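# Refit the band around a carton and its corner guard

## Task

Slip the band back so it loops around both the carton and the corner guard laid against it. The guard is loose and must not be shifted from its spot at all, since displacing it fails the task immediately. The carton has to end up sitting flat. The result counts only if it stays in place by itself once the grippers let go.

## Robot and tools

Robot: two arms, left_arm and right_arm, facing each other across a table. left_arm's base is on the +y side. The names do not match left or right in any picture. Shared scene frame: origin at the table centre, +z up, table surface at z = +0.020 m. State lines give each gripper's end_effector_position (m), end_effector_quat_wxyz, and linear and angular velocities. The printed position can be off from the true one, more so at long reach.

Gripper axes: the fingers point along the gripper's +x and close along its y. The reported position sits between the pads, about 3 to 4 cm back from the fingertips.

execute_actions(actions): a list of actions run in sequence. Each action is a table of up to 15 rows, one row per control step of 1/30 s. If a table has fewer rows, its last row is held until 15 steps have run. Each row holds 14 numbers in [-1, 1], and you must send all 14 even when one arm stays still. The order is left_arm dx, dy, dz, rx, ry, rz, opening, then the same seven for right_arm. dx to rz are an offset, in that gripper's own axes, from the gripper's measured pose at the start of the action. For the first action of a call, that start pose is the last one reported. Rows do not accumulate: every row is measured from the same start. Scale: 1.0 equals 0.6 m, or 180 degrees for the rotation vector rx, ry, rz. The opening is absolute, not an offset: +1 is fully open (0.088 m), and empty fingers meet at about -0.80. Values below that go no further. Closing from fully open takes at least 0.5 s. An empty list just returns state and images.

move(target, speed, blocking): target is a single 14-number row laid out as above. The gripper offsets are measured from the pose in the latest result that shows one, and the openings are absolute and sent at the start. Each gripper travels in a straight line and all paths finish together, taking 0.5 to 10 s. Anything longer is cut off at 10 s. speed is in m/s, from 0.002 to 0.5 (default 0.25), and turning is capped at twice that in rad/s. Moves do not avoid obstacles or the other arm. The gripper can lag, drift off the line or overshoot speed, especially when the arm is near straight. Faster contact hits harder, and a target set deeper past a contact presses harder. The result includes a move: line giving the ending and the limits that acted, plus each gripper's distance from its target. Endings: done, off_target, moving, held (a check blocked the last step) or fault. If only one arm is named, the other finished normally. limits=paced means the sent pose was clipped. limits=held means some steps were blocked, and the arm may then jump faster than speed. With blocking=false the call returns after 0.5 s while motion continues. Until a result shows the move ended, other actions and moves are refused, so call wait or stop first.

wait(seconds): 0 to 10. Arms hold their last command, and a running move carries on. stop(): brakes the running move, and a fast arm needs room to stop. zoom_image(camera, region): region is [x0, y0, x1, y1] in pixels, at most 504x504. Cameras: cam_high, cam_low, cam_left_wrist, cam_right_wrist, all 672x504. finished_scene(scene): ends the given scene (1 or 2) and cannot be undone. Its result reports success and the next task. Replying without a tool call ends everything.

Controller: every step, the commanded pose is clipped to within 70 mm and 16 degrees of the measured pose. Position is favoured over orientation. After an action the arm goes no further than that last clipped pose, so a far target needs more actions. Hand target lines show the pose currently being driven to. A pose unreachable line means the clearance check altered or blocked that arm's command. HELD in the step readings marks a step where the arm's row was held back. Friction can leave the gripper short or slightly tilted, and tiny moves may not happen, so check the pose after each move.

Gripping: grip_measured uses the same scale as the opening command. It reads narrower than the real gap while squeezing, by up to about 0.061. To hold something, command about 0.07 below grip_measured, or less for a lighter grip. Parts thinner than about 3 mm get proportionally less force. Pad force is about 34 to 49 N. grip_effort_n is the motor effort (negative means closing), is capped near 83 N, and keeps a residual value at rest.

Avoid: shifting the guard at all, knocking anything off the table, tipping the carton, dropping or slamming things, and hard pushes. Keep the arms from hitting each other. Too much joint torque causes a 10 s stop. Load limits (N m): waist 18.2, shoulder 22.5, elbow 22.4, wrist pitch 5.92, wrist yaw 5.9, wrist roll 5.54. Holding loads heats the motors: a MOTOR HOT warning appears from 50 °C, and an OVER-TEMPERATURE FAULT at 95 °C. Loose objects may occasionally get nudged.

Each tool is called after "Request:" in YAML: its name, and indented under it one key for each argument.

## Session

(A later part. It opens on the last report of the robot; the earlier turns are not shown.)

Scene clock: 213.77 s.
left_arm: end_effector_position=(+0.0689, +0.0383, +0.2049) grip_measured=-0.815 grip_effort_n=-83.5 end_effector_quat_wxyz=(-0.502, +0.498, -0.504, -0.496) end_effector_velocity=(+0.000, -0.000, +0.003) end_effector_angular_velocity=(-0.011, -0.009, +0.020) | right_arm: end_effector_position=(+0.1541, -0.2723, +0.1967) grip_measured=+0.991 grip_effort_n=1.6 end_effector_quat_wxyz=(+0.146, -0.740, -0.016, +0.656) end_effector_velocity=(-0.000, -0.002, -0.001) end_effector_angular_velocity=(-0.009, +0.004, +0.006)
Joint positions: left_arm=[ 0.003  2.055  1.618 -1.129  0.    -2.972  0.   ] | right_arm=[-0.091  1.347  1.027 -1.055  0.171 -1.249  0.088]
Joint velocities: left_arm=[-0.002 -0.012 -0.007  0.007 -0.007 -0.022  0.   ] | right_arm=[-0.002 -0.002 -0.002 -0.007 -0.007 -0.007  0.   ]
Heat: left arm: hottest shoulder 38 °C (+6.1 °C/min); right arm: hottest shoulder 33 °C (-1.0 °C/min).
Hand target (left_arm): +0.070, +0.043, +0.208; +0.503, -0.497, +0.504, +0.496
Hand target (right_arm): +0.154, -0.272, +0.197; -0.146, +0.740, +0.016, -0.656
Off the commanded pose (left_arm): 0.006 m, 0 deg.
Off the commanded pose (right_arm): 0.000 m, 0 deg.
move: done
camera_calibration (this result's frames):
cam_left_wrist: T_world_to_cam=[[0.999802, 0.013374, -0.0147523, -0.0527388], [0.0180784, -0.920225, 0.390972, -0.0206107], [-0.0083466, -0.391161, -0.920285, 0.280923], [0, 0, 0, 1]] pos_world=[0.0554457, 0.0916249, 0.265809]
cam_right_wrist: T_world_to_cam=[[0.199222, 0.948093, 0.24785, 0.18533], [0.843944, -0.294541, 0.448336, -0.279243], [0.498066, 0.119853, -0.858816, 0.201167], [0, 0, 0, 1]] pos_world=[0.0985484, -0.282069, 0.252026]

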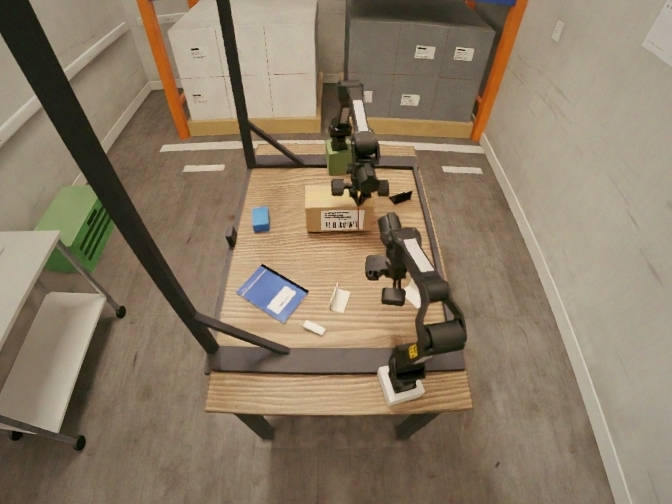

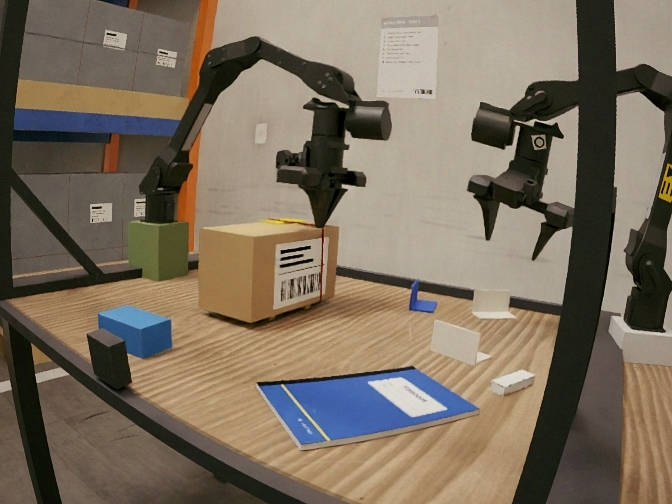

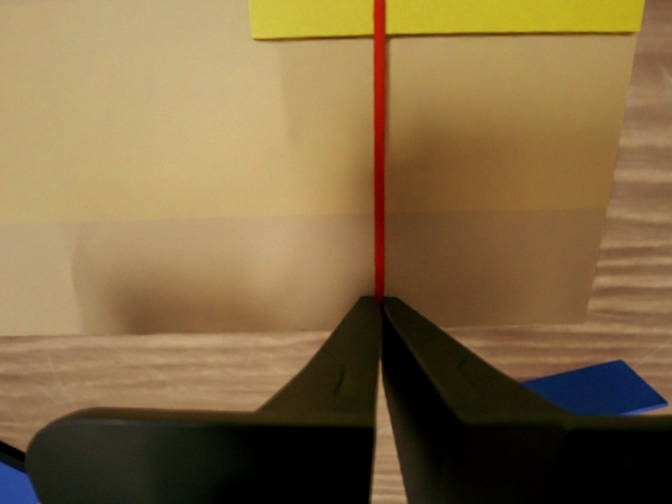

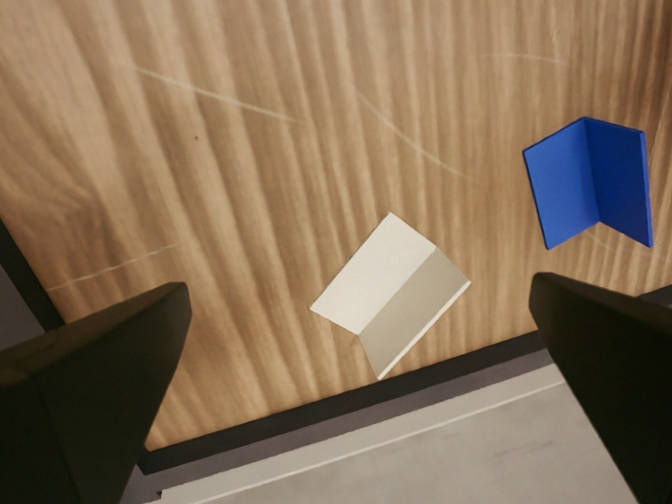

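Request:
execute_actions:
  actions:
    - [[0,0,0,0,0,0,-0.75,0,0,0,0,0,0,1]]
    - [[0,0,0,0,0,0,-0.55,0,0,0,0,0,0,1]]

Request:
move:
  target: [-0.1,0,0.05,0,0,0,-0.55,0,0,0,0,0,0,1]
  speed: 0.08

Request:
move:
  target: [0,0,0.17,0,0,0,-0.55,0,0,0,0,0,0,1]
  speed: 0.12

Request:
zoom_image:
  camera: "cam_high"
  region: [290,150,390,240]

Request:
zoom_image:
  camera: "cam_low"
  region: [180,160,360,340]

Scene clock: 220.70 s.
left_arm: end_effector_position=(+0.0690, +0.0381, +0.2048) grip_measured=-0.554 grip_effort_n=17.0 end_effector_quat_wxyz=(-0.502, +0.499, -0.505, -0.495) end_effector_velocity=(-0.000, +0.002, +0.000) end_effector_angular_velocity=(+0.008, -0.006, +0.005) | right_arm: end_effector_position=(+0.1541, -0.2723, +0.1967) grip_measured=+0.991 grip_effort_n=1.2 end_effector_quat_wxyz=(+0.146, -0.740, -0.016, +0.656) end_effector_velocity=(-0.001, +0.001, -0.000) end_effector_angular_velocity=(+0.005, +0.007, +0.006)
Joint positions: left_arm=[ 0.003  2.055  1.618 -1.127  0.    -2.972  0.012] | right_arm=[-0.091  1.347  1.027 -1.055  0.171 -1.249  0.088]
Joint velocities: left_arm=[-0.002 -0.002 -0.002 -0.007 -0.007 -0.007  0.   ] | right_arm=[-0.002 -0.002 -0.002  0.007 -0.007 -0.007 -0.   ]
Heat: left arm: hottest shoulder 40 °C (+7.1 °C/min); right arm: hottest shoulder 33 °C (+0.0 °C/min).
Hand target (left_arm): +0.069, +0.038, +0.205; +0.502, -0.499, +0.505, +0.495
Hand target (right_arm): +0.154, -0.272, +0.197; -0.146, +0.740, +0.016, -0.656
Off the commanded pose (left_arm): 0.000 m, 0 deg.
Off the commanded pose (right_arm): 0.000 m, 0 deg.
Step readings (end_effector_position; steps 1 to 15: 1st action; 16 to 30: 2nd action):
0: left_arm (+0.0689, +0.0383, +0.2048) | right_arm (+0.1541, -0.2723, +0.1967)
1: left_arm (+0.0689, +0.0383, +0.2048) | right_arm (+0.1541, -0.2723, +0.1967)
2: left_arm (+0.0689, +0.0382, +0.2048) | right_arm (+0.1541, -0.2723, +0.1967)
4: left_arm (+0.0689, +0.0382, +0.2048) | right_arm (+0.1541, -0.2723, +0.1967)
8: left_arm (+0.0690, +0.0381, +0.2048) | right_arm (+0.1541, -0.2723, +0.1967)
15: left_arm (+0.0690, +0.0381, +0.2048) | right_arm (+0.1541, -0.2723, +0.1967)
16: left_arm (+0.0690, +0.0381, +0.2048) | right_arm (+0.1541, -0.2723, +0.1967)
17: left_arm (+0.0690, +0.0381, +0.2048) | right_arm (+0.1541, -0.2723, +0.1967)
19: left_arm (+0.0690, +0.0381, +0.2048) | right_arm (+0.1541, -0.2723, +0.1967)
23: left_arm (+0.0690, +0.0381, +0.2048) | right_arm (+0.1541, -0.2723, +0.1967)
30: end_effector_position above
camera_calibration (this result's frames):
cam_left_wrist: T_world_to_cam=[[0.999805, 0.0133519, -0.0145329, -0.0528162], [0.0179845, -0.919635, 0.392362, -0.0210989], [-0.00812616, -0.392547, -0.919696, 0.280712], [0, 0, 0, 1]] pos_world=[0.0554664, 0.0914945, 0.26568]
cam_right_wrist: T_world_to_cam=[[0.199222, 0.948093, 0.24785, 0.18533], [0.843944, -0.294541, 0.448336, -0.279243], [0.498066, 0.119853, -0.858816, 0.201167], [0, 0, 0, 1]] pos_world=[0.0985484, -0.282069, 0.252026]

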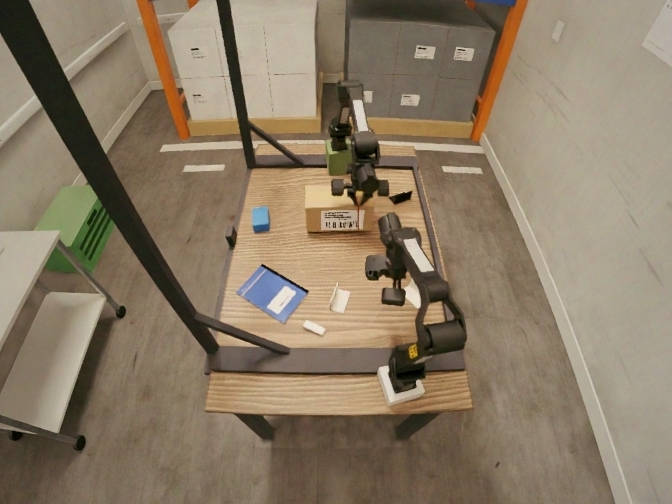

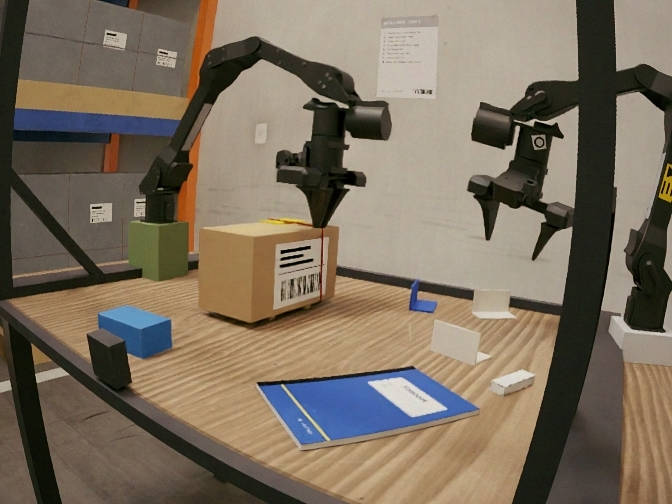

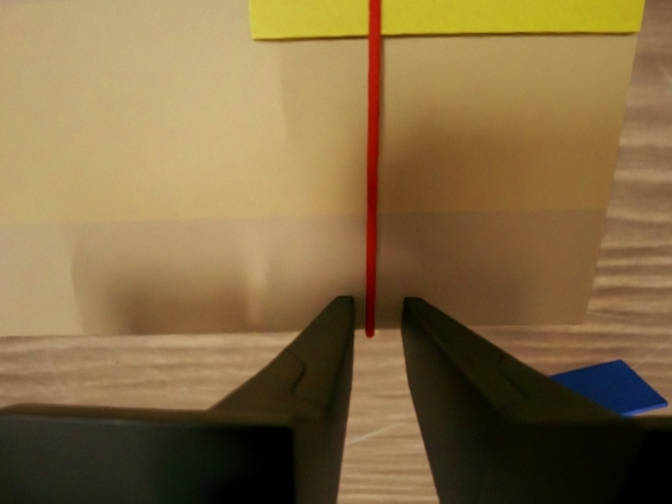

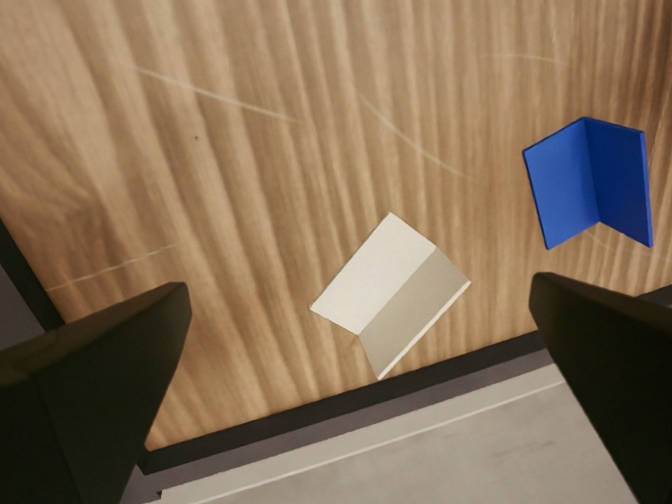

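Scene clock: 221.93 s.
left_arm: end_effector_position=(+0.0674, +0.0688, +0.2586) grip_measured=-0.553 grip_effort_n=17.0 end_effector_quat_wxyz=(-0.505, +0.494, -0.500, -0.501) end_effector_velocity=(+0.001, +0.006, +0.002) end_effector_angular_velocity=(+0.021, -0.019, +0.005) | right_arm: end_effector_position=(+0.1541, -0.2723, +0.1967) grip_measured=+0.991 grip_effort_n=1.6 end_effector_quat_wxyz=(+0.146, -0.740, -0.016, +0.656) end_effector_velocity=(+0.002, -0.002, -0.000) end_effector_angular_velocity=(-0.009, -0.013, +0.017)
Joint positions: left_arm=[ 0.013  1.925  1.646 -1.303  0.    -2.965  0.012] | right_arm=[-0.091  1.347  1.027 -1.055  0.171 -1.249  0.088]
Joint velocities: left_arm=[-0.002 -0.007 -0.002 -0.022 -0.022 -0.007 -0.   ] | right_arm=[-0.002 -0.002 -0.002 -0.007  0.007 -0.022 -0.   ]
Heat: left arm: hottest shoulder 40 °C (+7.0 °C/min); right arm: hottest shoulder 33 °C (+0.0 °C/min).
Hand target (left_arm): +0.069, +0.068, +0.265; +0.502, -0.499, +0.505, +0.495
Hand target (right_arm): +0.154, -0.272, +0.197; -0.146, +0.740, +0.016, -0.656
Off the commanded pose (left_arm): 0.006 m, 1 deg.
Off the commanded pose (right_arm): 0.000 m, 0 deg.
move: done
camera_calibration (this result's frames):
cam_left_wrist: T_world_to_cam=[[0.999721, 0.0162954, -0.0171247, -0.0504346], [0.0215439, -0.926236, 0.376327, -0.00957811], [-0.00972908, -0.376591, -0.926329, 0.342977], [0, 0, 0, 1]] pos_world=[0.0539637, 0.121112, 0.320451]
cam_right_wrist: T_world_to_cam=[[0.199222, 0.948093, 0.24785, 0.18533], [0.843944, -0.294541, 0.448336, -0.279243], [0.498066, 0.119853, -0.858816, 0.201167], [0, 0, 0, 1]] pos_world=[0.0985484, -0.282069, 0.252026]

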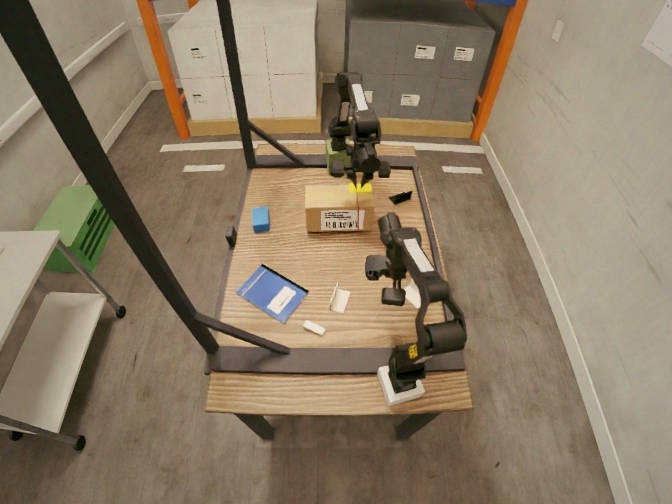

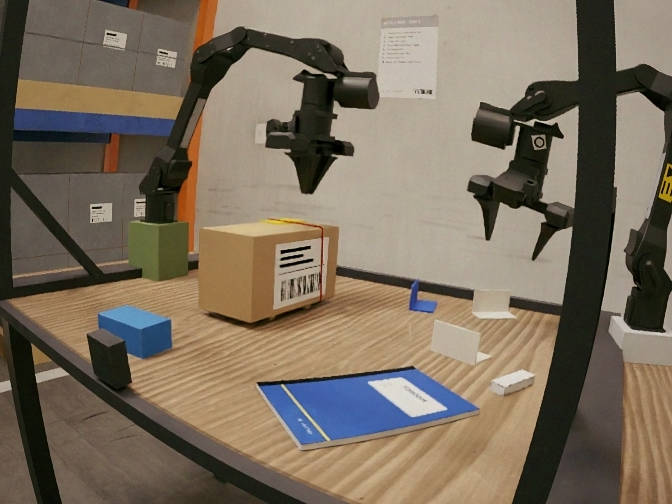

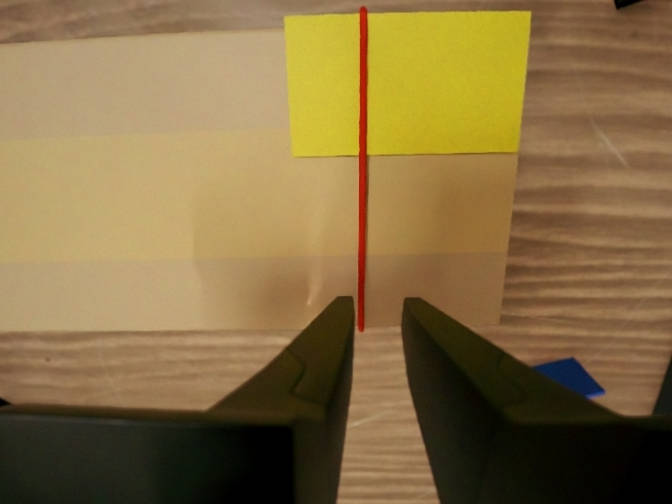

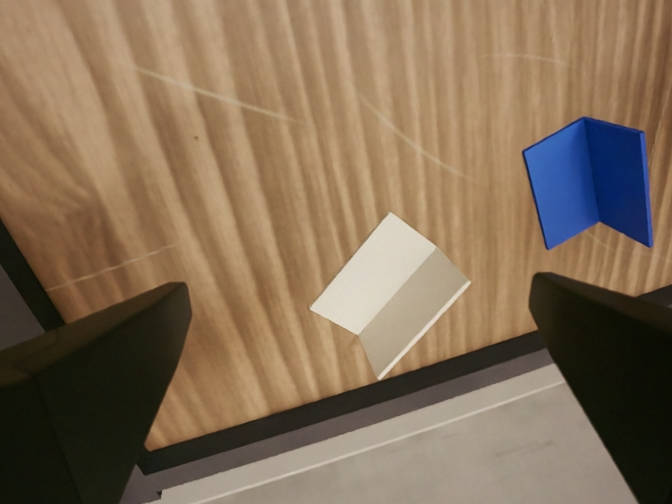

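Scene clock: 223.20 s.
left_arm: end_effector_position=(+0.0673, +0.1682, +0.2598) grip_measured=-0.553 grip_effort_n=17.0 end_effector_quat_wxyz=(-0.504, +0.494, -0.499, -0.503) end_effector_velocity=(-0.004, +0.003, -0.001) end_effector_angular_velocity=(+0.010, +0.010, -0.029) | right_arm: end_effector_position=(+0.1541, -0.2723, +0.1967) grip_measured=+0.991 grip_effort_n=1.6 end_effector_quat_wxyz=(+0.146, -0.740, -0.016, +0.656) end_effector_velocity=(+0.002, -0.002, -0.000) end_effector_angular_velocity=(-0.007, -0.010, +0.003)
Joint positions: left_arm=[ 0.075  1.555  1.217 -1.247  0.    -2.906  0.012] | right_arm=[-0.091  1.347  1.027 -1.055  0.171 -1.249  0.088]
Joint velocities: left_arm=[-0.007 -0.002 -0.007 -0.007  0.007  0.022 -0.   ] | right_arm=[-0.002 -0.002 -0.002 -0.007  0.007 -0.007  0.   ]
Heat: left arm: hottest shoulder 40 °C (+7.0 °C/min); right arm: hottest shoulder 33 °C (+0.0 °C/min).
Hand target (left_arm): +0.068, +0.171, +0.261; +0.504, -0.495, +0.500, +0.501
Hand target (right_arm): +0.154, -0.272, +0.197; -0.146, +0.740, +0.016, -0.656
Off the commanded pose (left_arm): 0.003 m, 0 deg.
Off the commanded pose (right_arm): 0.000 m, 0 deg.
move: done
camera_calibration (this result's frames):
cam_left_wrist: T_world_to_cam=[[0.99963, 0.019803, -0.0186312, -0.052103], [0.0253219, -0.927631, 0.372638, 0.0829655], [-0.00990349, -0.372972, -0.92779, 0.381258], [0, 0, 0, 1]] pos_world=[0.0537587, 0.220192, 0.32184]
cam_right_wrist: T_world_to_cam=[[0.199222, 0.948093, 0.24785, 0.18533], [0.843944, -0.294541, 0.448336, -0.279243], [0.498066, 0.119853, -0.858816, 0.201167], [0, 0, 0, 1]] pos_world=[0.0985484, -0.282069, 0.252026]

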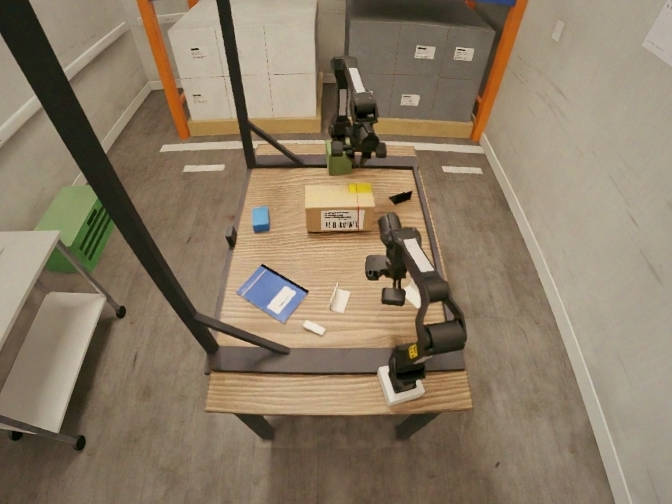

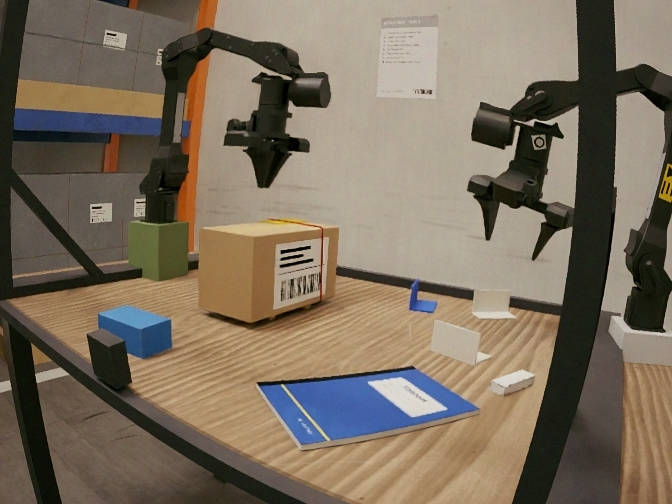

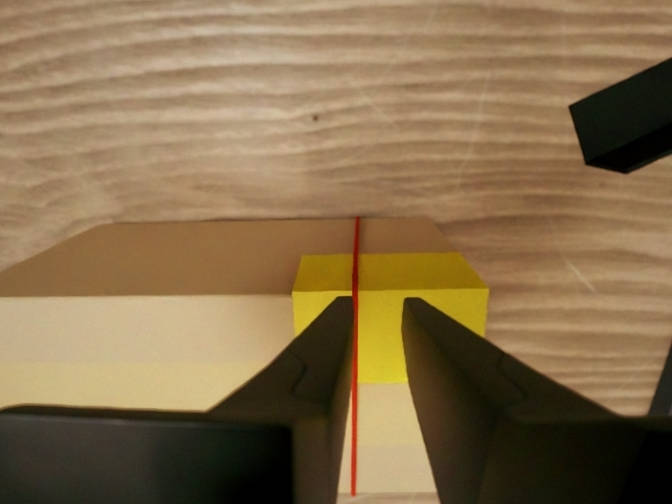

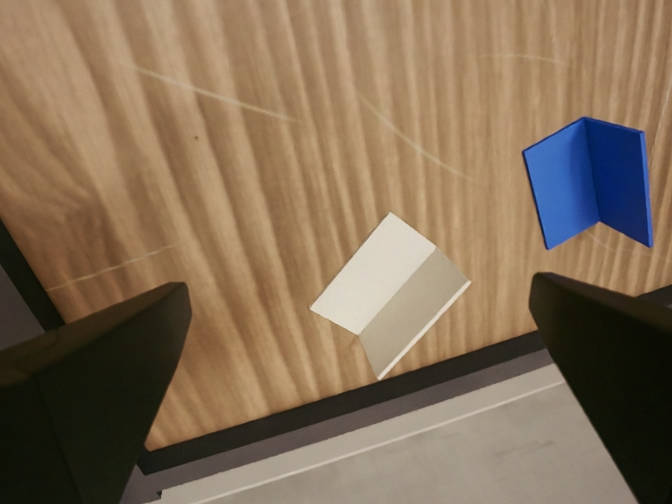

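Region (290, 150, 390, 240) of cam_high's 672x504 image, scaled by 5.040, with more detail than that image has; it fills the top 454 rows of this view, and the rest is white.

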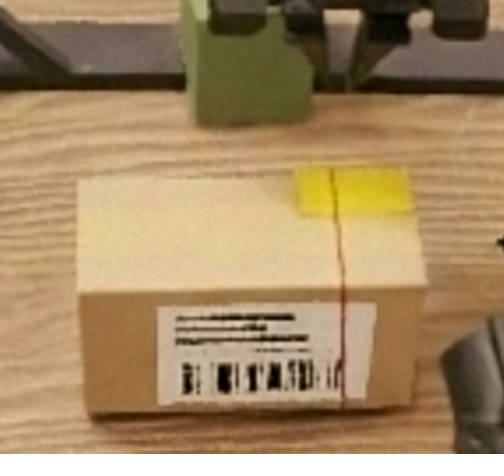

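Region (180, 160, 360, 340) of cam_low's 672x504 image, scaled by 2.800, with more detail than that image has.

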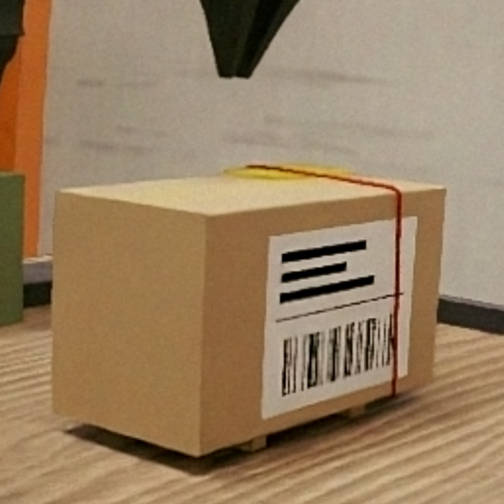

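Request:
zoom_image:
  camera: "cam_high"
  region: [335,175,385,240]

Request:
zoom_image:
  camera: "cam_left_wrist"
  region: [260,190,520,330]

Region (335, 175, 385, 240) of cam_high's 672x504 image, scaled by 7.754, with more detail than that image has; it fills the left 388 columns of this view, and the rest is white.

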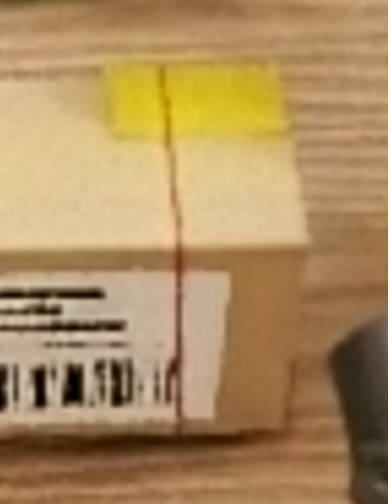

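Region (260, 190, 520, 330) of cam_left_wrist's 672x504 image, scaled by 1.938, with more detail than that image has; it fills the top 271 rows of this view, and the rest is white.

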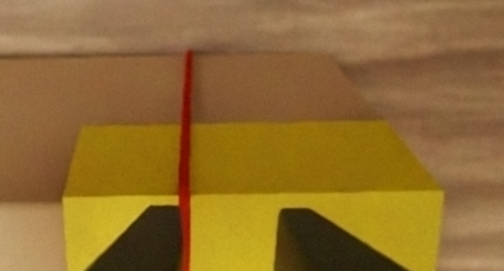

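Request:
move:
  target: [0.07,0.008,-0.066,0,0,0,-0.55,0,0,0,0,0,0,1]
  speed: 0.05

Scene clock: 257.03 s.
left_arm: end_effector_position=(+0.0631, +0.1319, +0.2193) grip_measured=-0.553 grip_effort_n=17.0 end_effector_quat_wxyz=(-0.504, +0.494, -0.500, -0.501) end_effector_velocity=(-0.002, +0.002, +0.001) end_effector_angular_velocity=(+0.001, +0.008, +0.005) | right_arm: end_effector_position=(+0.1541, -0.2723, +0.1967) grip_measured=+0.991 grip_effort_n=1.6 end_effector_quat_wxyz=(+0.146, -0.740, -0.016, +0.656) end_effector_velocity=(-0.001, +0.001, -0.001) end_effector_angular_velocity=(+0.000, +0.006, +0.006)
Joint positions: left_arm=[ 0.034  1.708  1.216 -1.089  0.    -2.944  0.012] | right_arm=[-0.091  1.347  1.027 -1.055  0.171 -1.249  0.088]
Joint velocities: left_arm=[-0.002 -0.007 -0.002 -0.007  0.007 -0.007 -0.   ] | right_arm=[-0.002  0.002 -0.002  0.007 -0.007 -0.007 -0.   ]
Heat: left arm: hottest shoulder 37 °C (+1.0 °C/min); right arm: hottest shoulder 33 °C (+0.0 °C/min).
Hand target (left_arm): +0.063, +0.129, +0.217; +0.504, -0.494, +0.499, +0.503
Hand target (right_arm): +0.154, -0.272, +0.197; -0.146, +0.740, +0.016, -0.656
Off the commanded pose (left_arm): 0.004 m, 0 deg.
Off the commanded pose (right_arm): 0.000 m, 0 deg.
move: done
camera_calibration (this result's frames):
cam_left_wrist: T_world_to_cam=[[0.999719, 0.0162829, -0.0172222, -0.0478309], [0.0215769, -0.925936, 0.377064, 0.063584], [-0.00980691, -0.37733, -0.926027, 0.330278], [0, 0, 0, 1]] pos_world=[0.0496846, 0.184277, 0.281048]
cam_right_wrist: T_world_to_cam=[[0.199222, 0.948093, 0.24785, 0.18533], [0.843944, -0.294541, 0.448336, -0.279243], [0.498066, 0.119853, -0.858816, 0.201167], [0, 0, 0, 1]] pos_world=[0.0985484, -0.282069, 0.252026]

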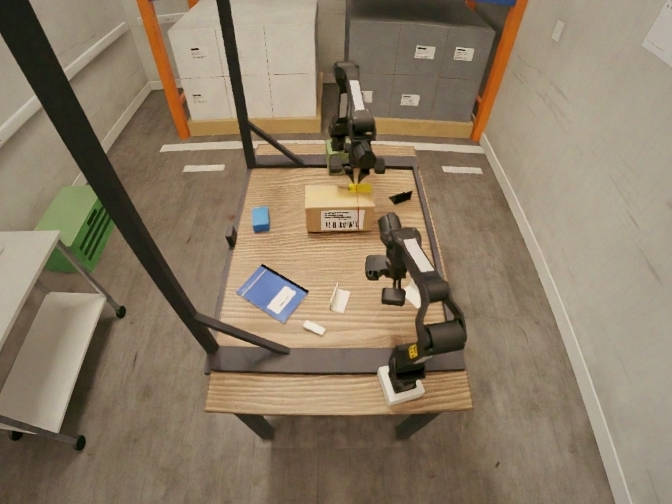

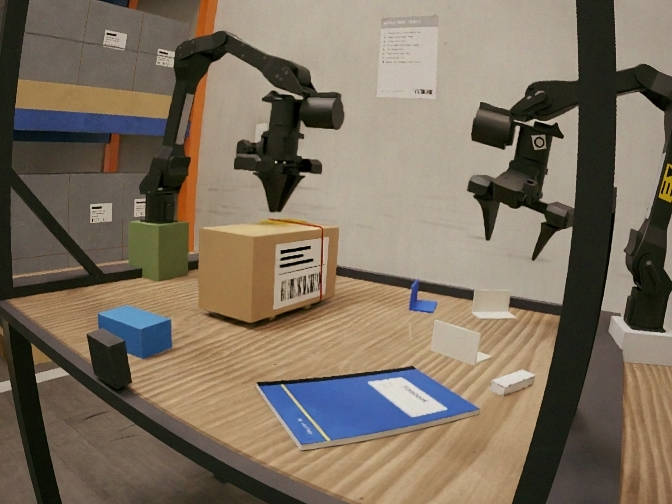

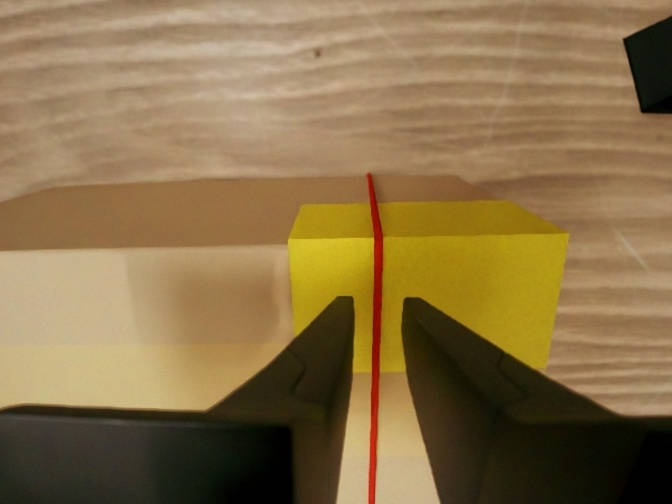

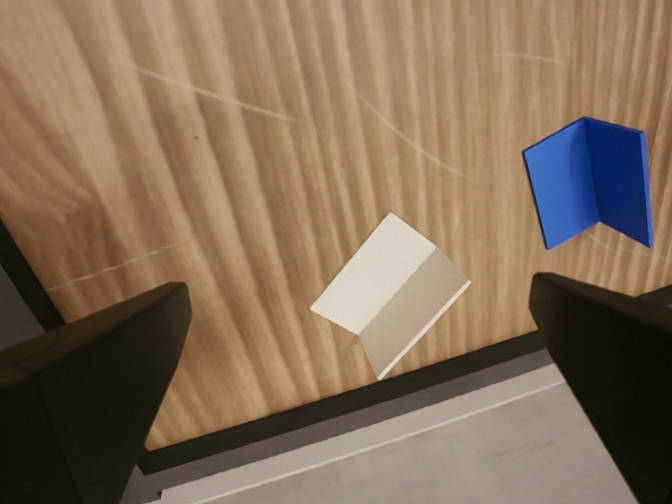

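Request:
move:
  target: [0.02,-0.002,-0.006,0,0,0,-0.6,0,0,0,0,0,0,1]
  speed: 0.015

Request:
zoom_image:
  camera: "cam_low"
  region: [230,180,350,270]

Scene clock: 264.97 s.
left_arm: end_effector_position=(+0.0642, +0.1261, +0.2136) grip_measured=-0.597 grip_effort_n=-15.6 end_effector_quat_wxyz=(-0.500, +0.501, -0.505, -0.495) end_effector_velocity=(-0.001, +0.002, +0.000) end_effector_angular_velocity=(+0.006, +0.008, -0.005) | right_arm: end_effector_position=(+0.1541, -0.2723, +0.1967) grip_measured=+0.991 grip_effort_n=1.6 end_effector_quat_wxyz=(+0.146, -0.740, -0.016, +0.656) end_effector_velocity=(+0.000, -0.003, -0.002) end_effector_angular_velocity=(-0.016, +0.001, +0.020)
Joint positions: left_arm=[ 0.034  1.719  1.205 -1.046  0.    -2.945  0.01 ] | right_arm=[-0.091  1.347  1.027 -1.055  0.171 -1.249  0.088]
Joint velocities: left_arm=[ 0.002 -0.002 -0.002 -0.007  0.007  0.007 -0.   ] | right_arm=[-0.002 -0.002 -0.007 -0.007 -0.007 -0.022 -0.   ]
Heat: left arm: hottest shoulder 36 °C (-1.0 °C/min); right arm: hottest shoulder 33 °C (+0.0 °C/min).
Hand target (left_arm): +0.064, +0.129, +0.207; +0.504, -0.495, +0.500, +0.501
Hand target (right_arm): +0.154, -0.272, +0.197; -0.146, +0.740, +0.016, -0.656
Off the commanded pose (left_arm): 0.007 m, 1 deg.
Off the commanded pose (right_arm): 0.000 m, 0 deg.
move: done
camera_calibration (this result's frames):
cam_left_wrist: T_world_to_cam=[[0.999773, 0.0163462, -0.0136419, -0.0497198], [0.020414, -0.917959, 0.39615, 0.055293], [-0.00604713, -0.396339, -0.918084, 0.323269], [0, 0, 0, 1]] pos_world=[0.0505346, 0.179693, 0.274205]
cam_right_wrist: T_world_to_cam=[[0.199222, 0.948093, 0.24785, 0.18533], [0.843944, -0.294541, 0.448336, -0.279243], [0.498066, 0.119853, -0.858816, 0.201167], [0, 0, 0, 1]] pos_world=[0.0985484, -0.282069, 0.252026]

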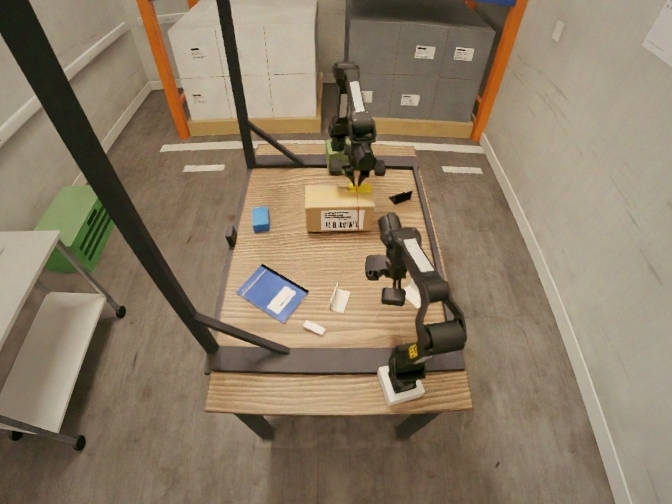

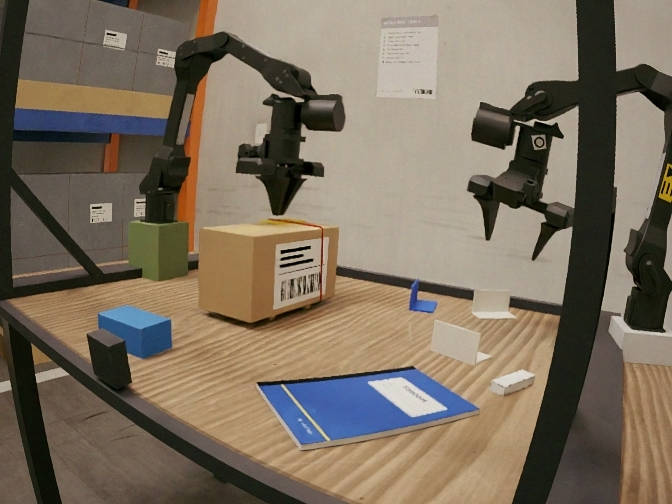

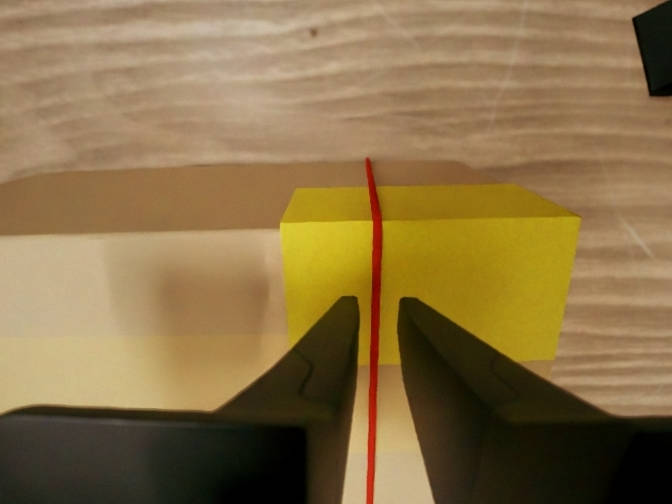

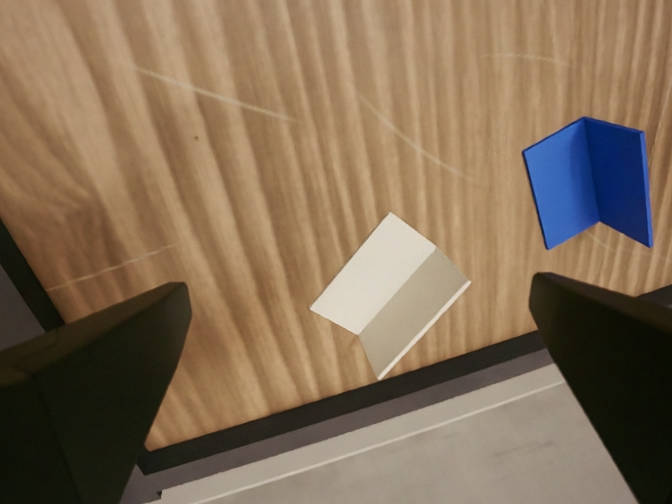

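Region (230, 180, 350, 270) of cam_low's 672x504 image, scaled by 4.200, with more detail than that image has; it fills the top 378 rows of this view, and the rest is white.

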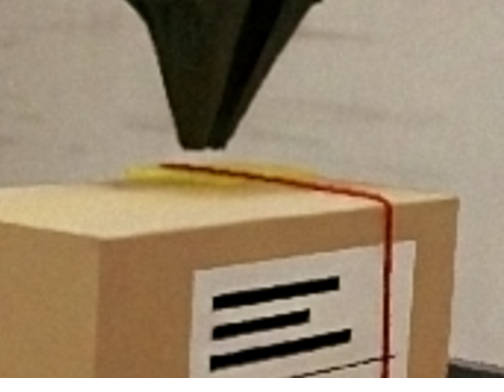

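Request:
execute_actions:
  actions:
    - [[0.014,0,0.004,0,0,0,-0.6,0,0,0,0,0,0,1]]
    - [[0.010,0,0.003,0,0,0,-0.6,0,0,0,0,0,0,1]]

Request:
zoom_image:
  camera: "cam_low"
  region: [230,180,350,270]

Scene clock: 270.07 s.
left_arm: end_effector_position=(+0.0643, +0.1258, +0.2040) grip_measured=-0.597 grip_effort_n=-15.6 end_effector_quat_wxyz=(-0.497, +0.505, -0.507, -0.490) end_effector_velocity=(+0.002, +0.001, +0.001) end_effector_angular_velocity=(+0.004, -0.007, +0.010) | right_arm: end_effector_position=(+0.1541, -0.2723, +0.1967) grip_measured=+0.991 grip_effort_n=1.2 end_effector_quat_wxyz=(+0.146, -0.740, -0.016, +0.656) end_effector_velocity=(-0.003, +0.001, -0.000) end_effector_angular_velocity=(+0.003, +0.021, +0.009)
Joint positions: left_arm=[ 0.034  1.719  1.165 -0.991  0.    -2.945  0.01 ] | right_arm=[-0.091  1.347  1.027 -1.055  0.171 -1.249  0.088]
Joint velocities: left_arm=[ 0.002 -0.002  0.002 -0.007 -0.007 -0.007 -0.   ] | right_arm=[-0.002 -0.002 -0.002  0.007 -0.022 -0.007 -0.   ]
Heat: left arm: hottest shoulder 36 °C (-1.0 °C/min); right arm: hottest shoulder 33 °C (+0.0 °C/min).
Hand target (left_arm): +0.064, +0.128, +0.202; +0.499, -0.503, +0.506, +0.492
Hand target (right_arm): +0.154, -0.272, +0.197; -0.146, +0.740, +0.016, -0.656
Off the commanded pose (left_arm): 0.003 m, 0 deg.
Off the commanded pose (right_arm): 0.000 m, 0 deg.
Step readings (end_effector_position; steps 1 to 15: 1st action; 16 to 30: 2nd action):
0: left_arm (+0.0643, +0.1259, +0.2136) | right_arm (+0.1541, -0.2723, +0.1967)
1: left_arm (+0.0643, +0.1258, +0.2127) | right_arm (+0.1541, -0.2723, +0.1967)
2: left_arm (+0.0644, +0.1253, +0.2115) | right_arm (+0.1541, -0.2723, +0.1967)
4: left_arm (+0.0643, +0.1260, +0.2093) | right_arm (+0.1541, -0.2723, +0.1967)
8: left_arm (+0.0642, +0.1264, +0.2077) | right_arm (+0.1541, -0.2723, +0.1967)
15: left_arm (+0.0642, +0.1263, +0.2075) | right_arm (+0.1541, -0.2723, +0.1967)
16: left_arm (+0.0642, +0.1261, +0.2071) | right_arm (+0.1541, -0.2723, +0.1967)
17: left_arm (+0.0643, +0.1255, +0.2062) | right_arm (+0.1541, -0.2723, +0.1967)
19: left_arm (+0.0643, +0.1257, +0.2051) | right_arm (+0.1541, -0.2723, +0.1967)
23: left_arm (+0.0643, +0.1259, +0.2041) | right_arm (+0.1541, -0.2723, +0.1967)
30: end_effector_position above
camera_calibration (this result's frames):
cam_left_wrist: T_world_to_cam=[[0.999808, 0.0161654, -0.0111021, -0.0504033], [0.0192949, -0.91207, 0.40958, 0.0554015], [-0.00350492, -0.409715, -0.912207, 0.314639], [0, 0, 0, 1]] pos_world=[0.0504274, 0.180257, 0.263765]
cam_right_wrist: T_world_to_cam=[[0.199222, 0.948093, 0.24785, 0.18533], [0.843944, -0.294541, 0.448336, -0.279243], [0.498066, 0.119853, -0.858816, 0.201167], [0, 0, 0, 1]] pos_world=[0.0985484, -0.282069, 0.252026]

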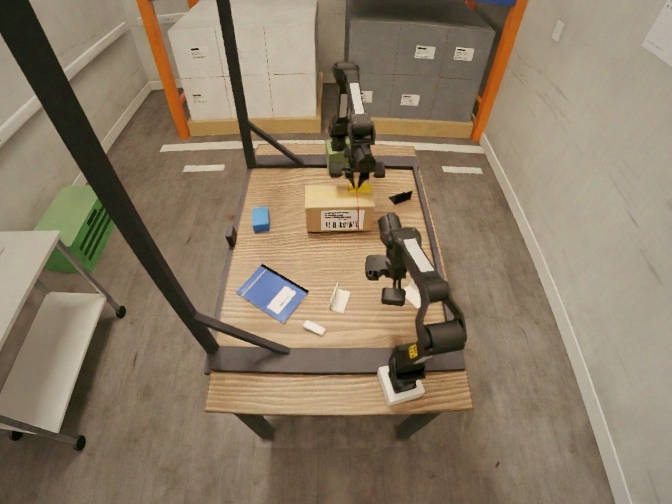

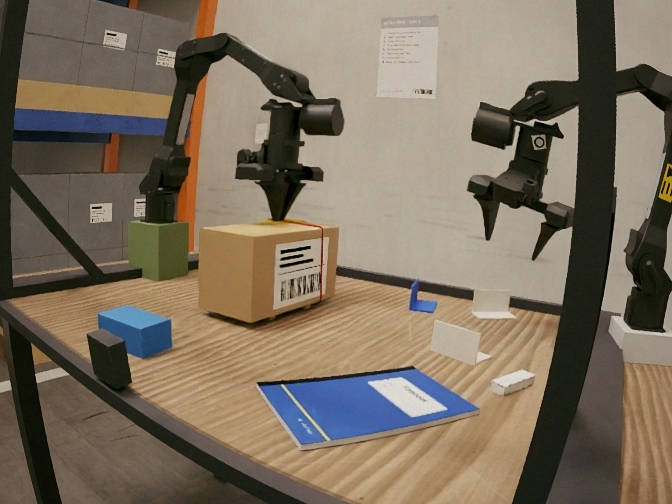

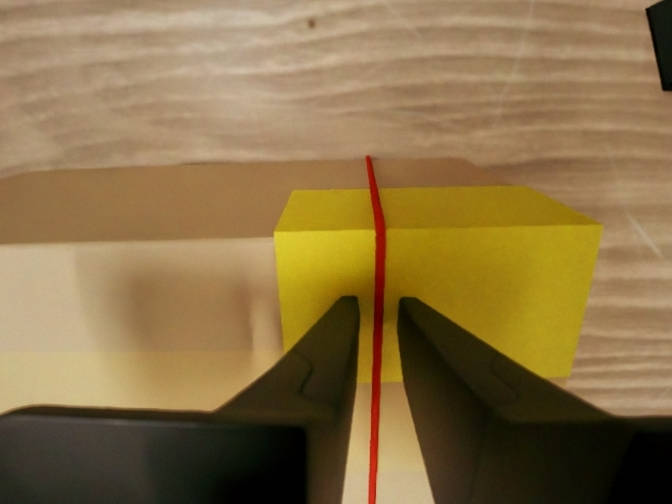

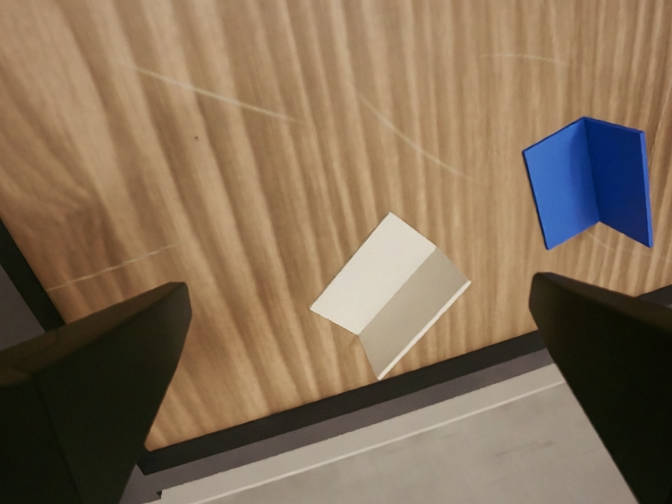

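Region (230, 180, 350, 270) of cam_low's 672x504 image, scaled by 4.200, with more detail than that image has; it fills the top 378 rows of this view, and the rest is white.

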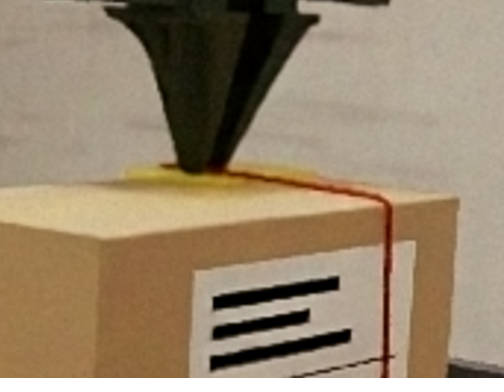

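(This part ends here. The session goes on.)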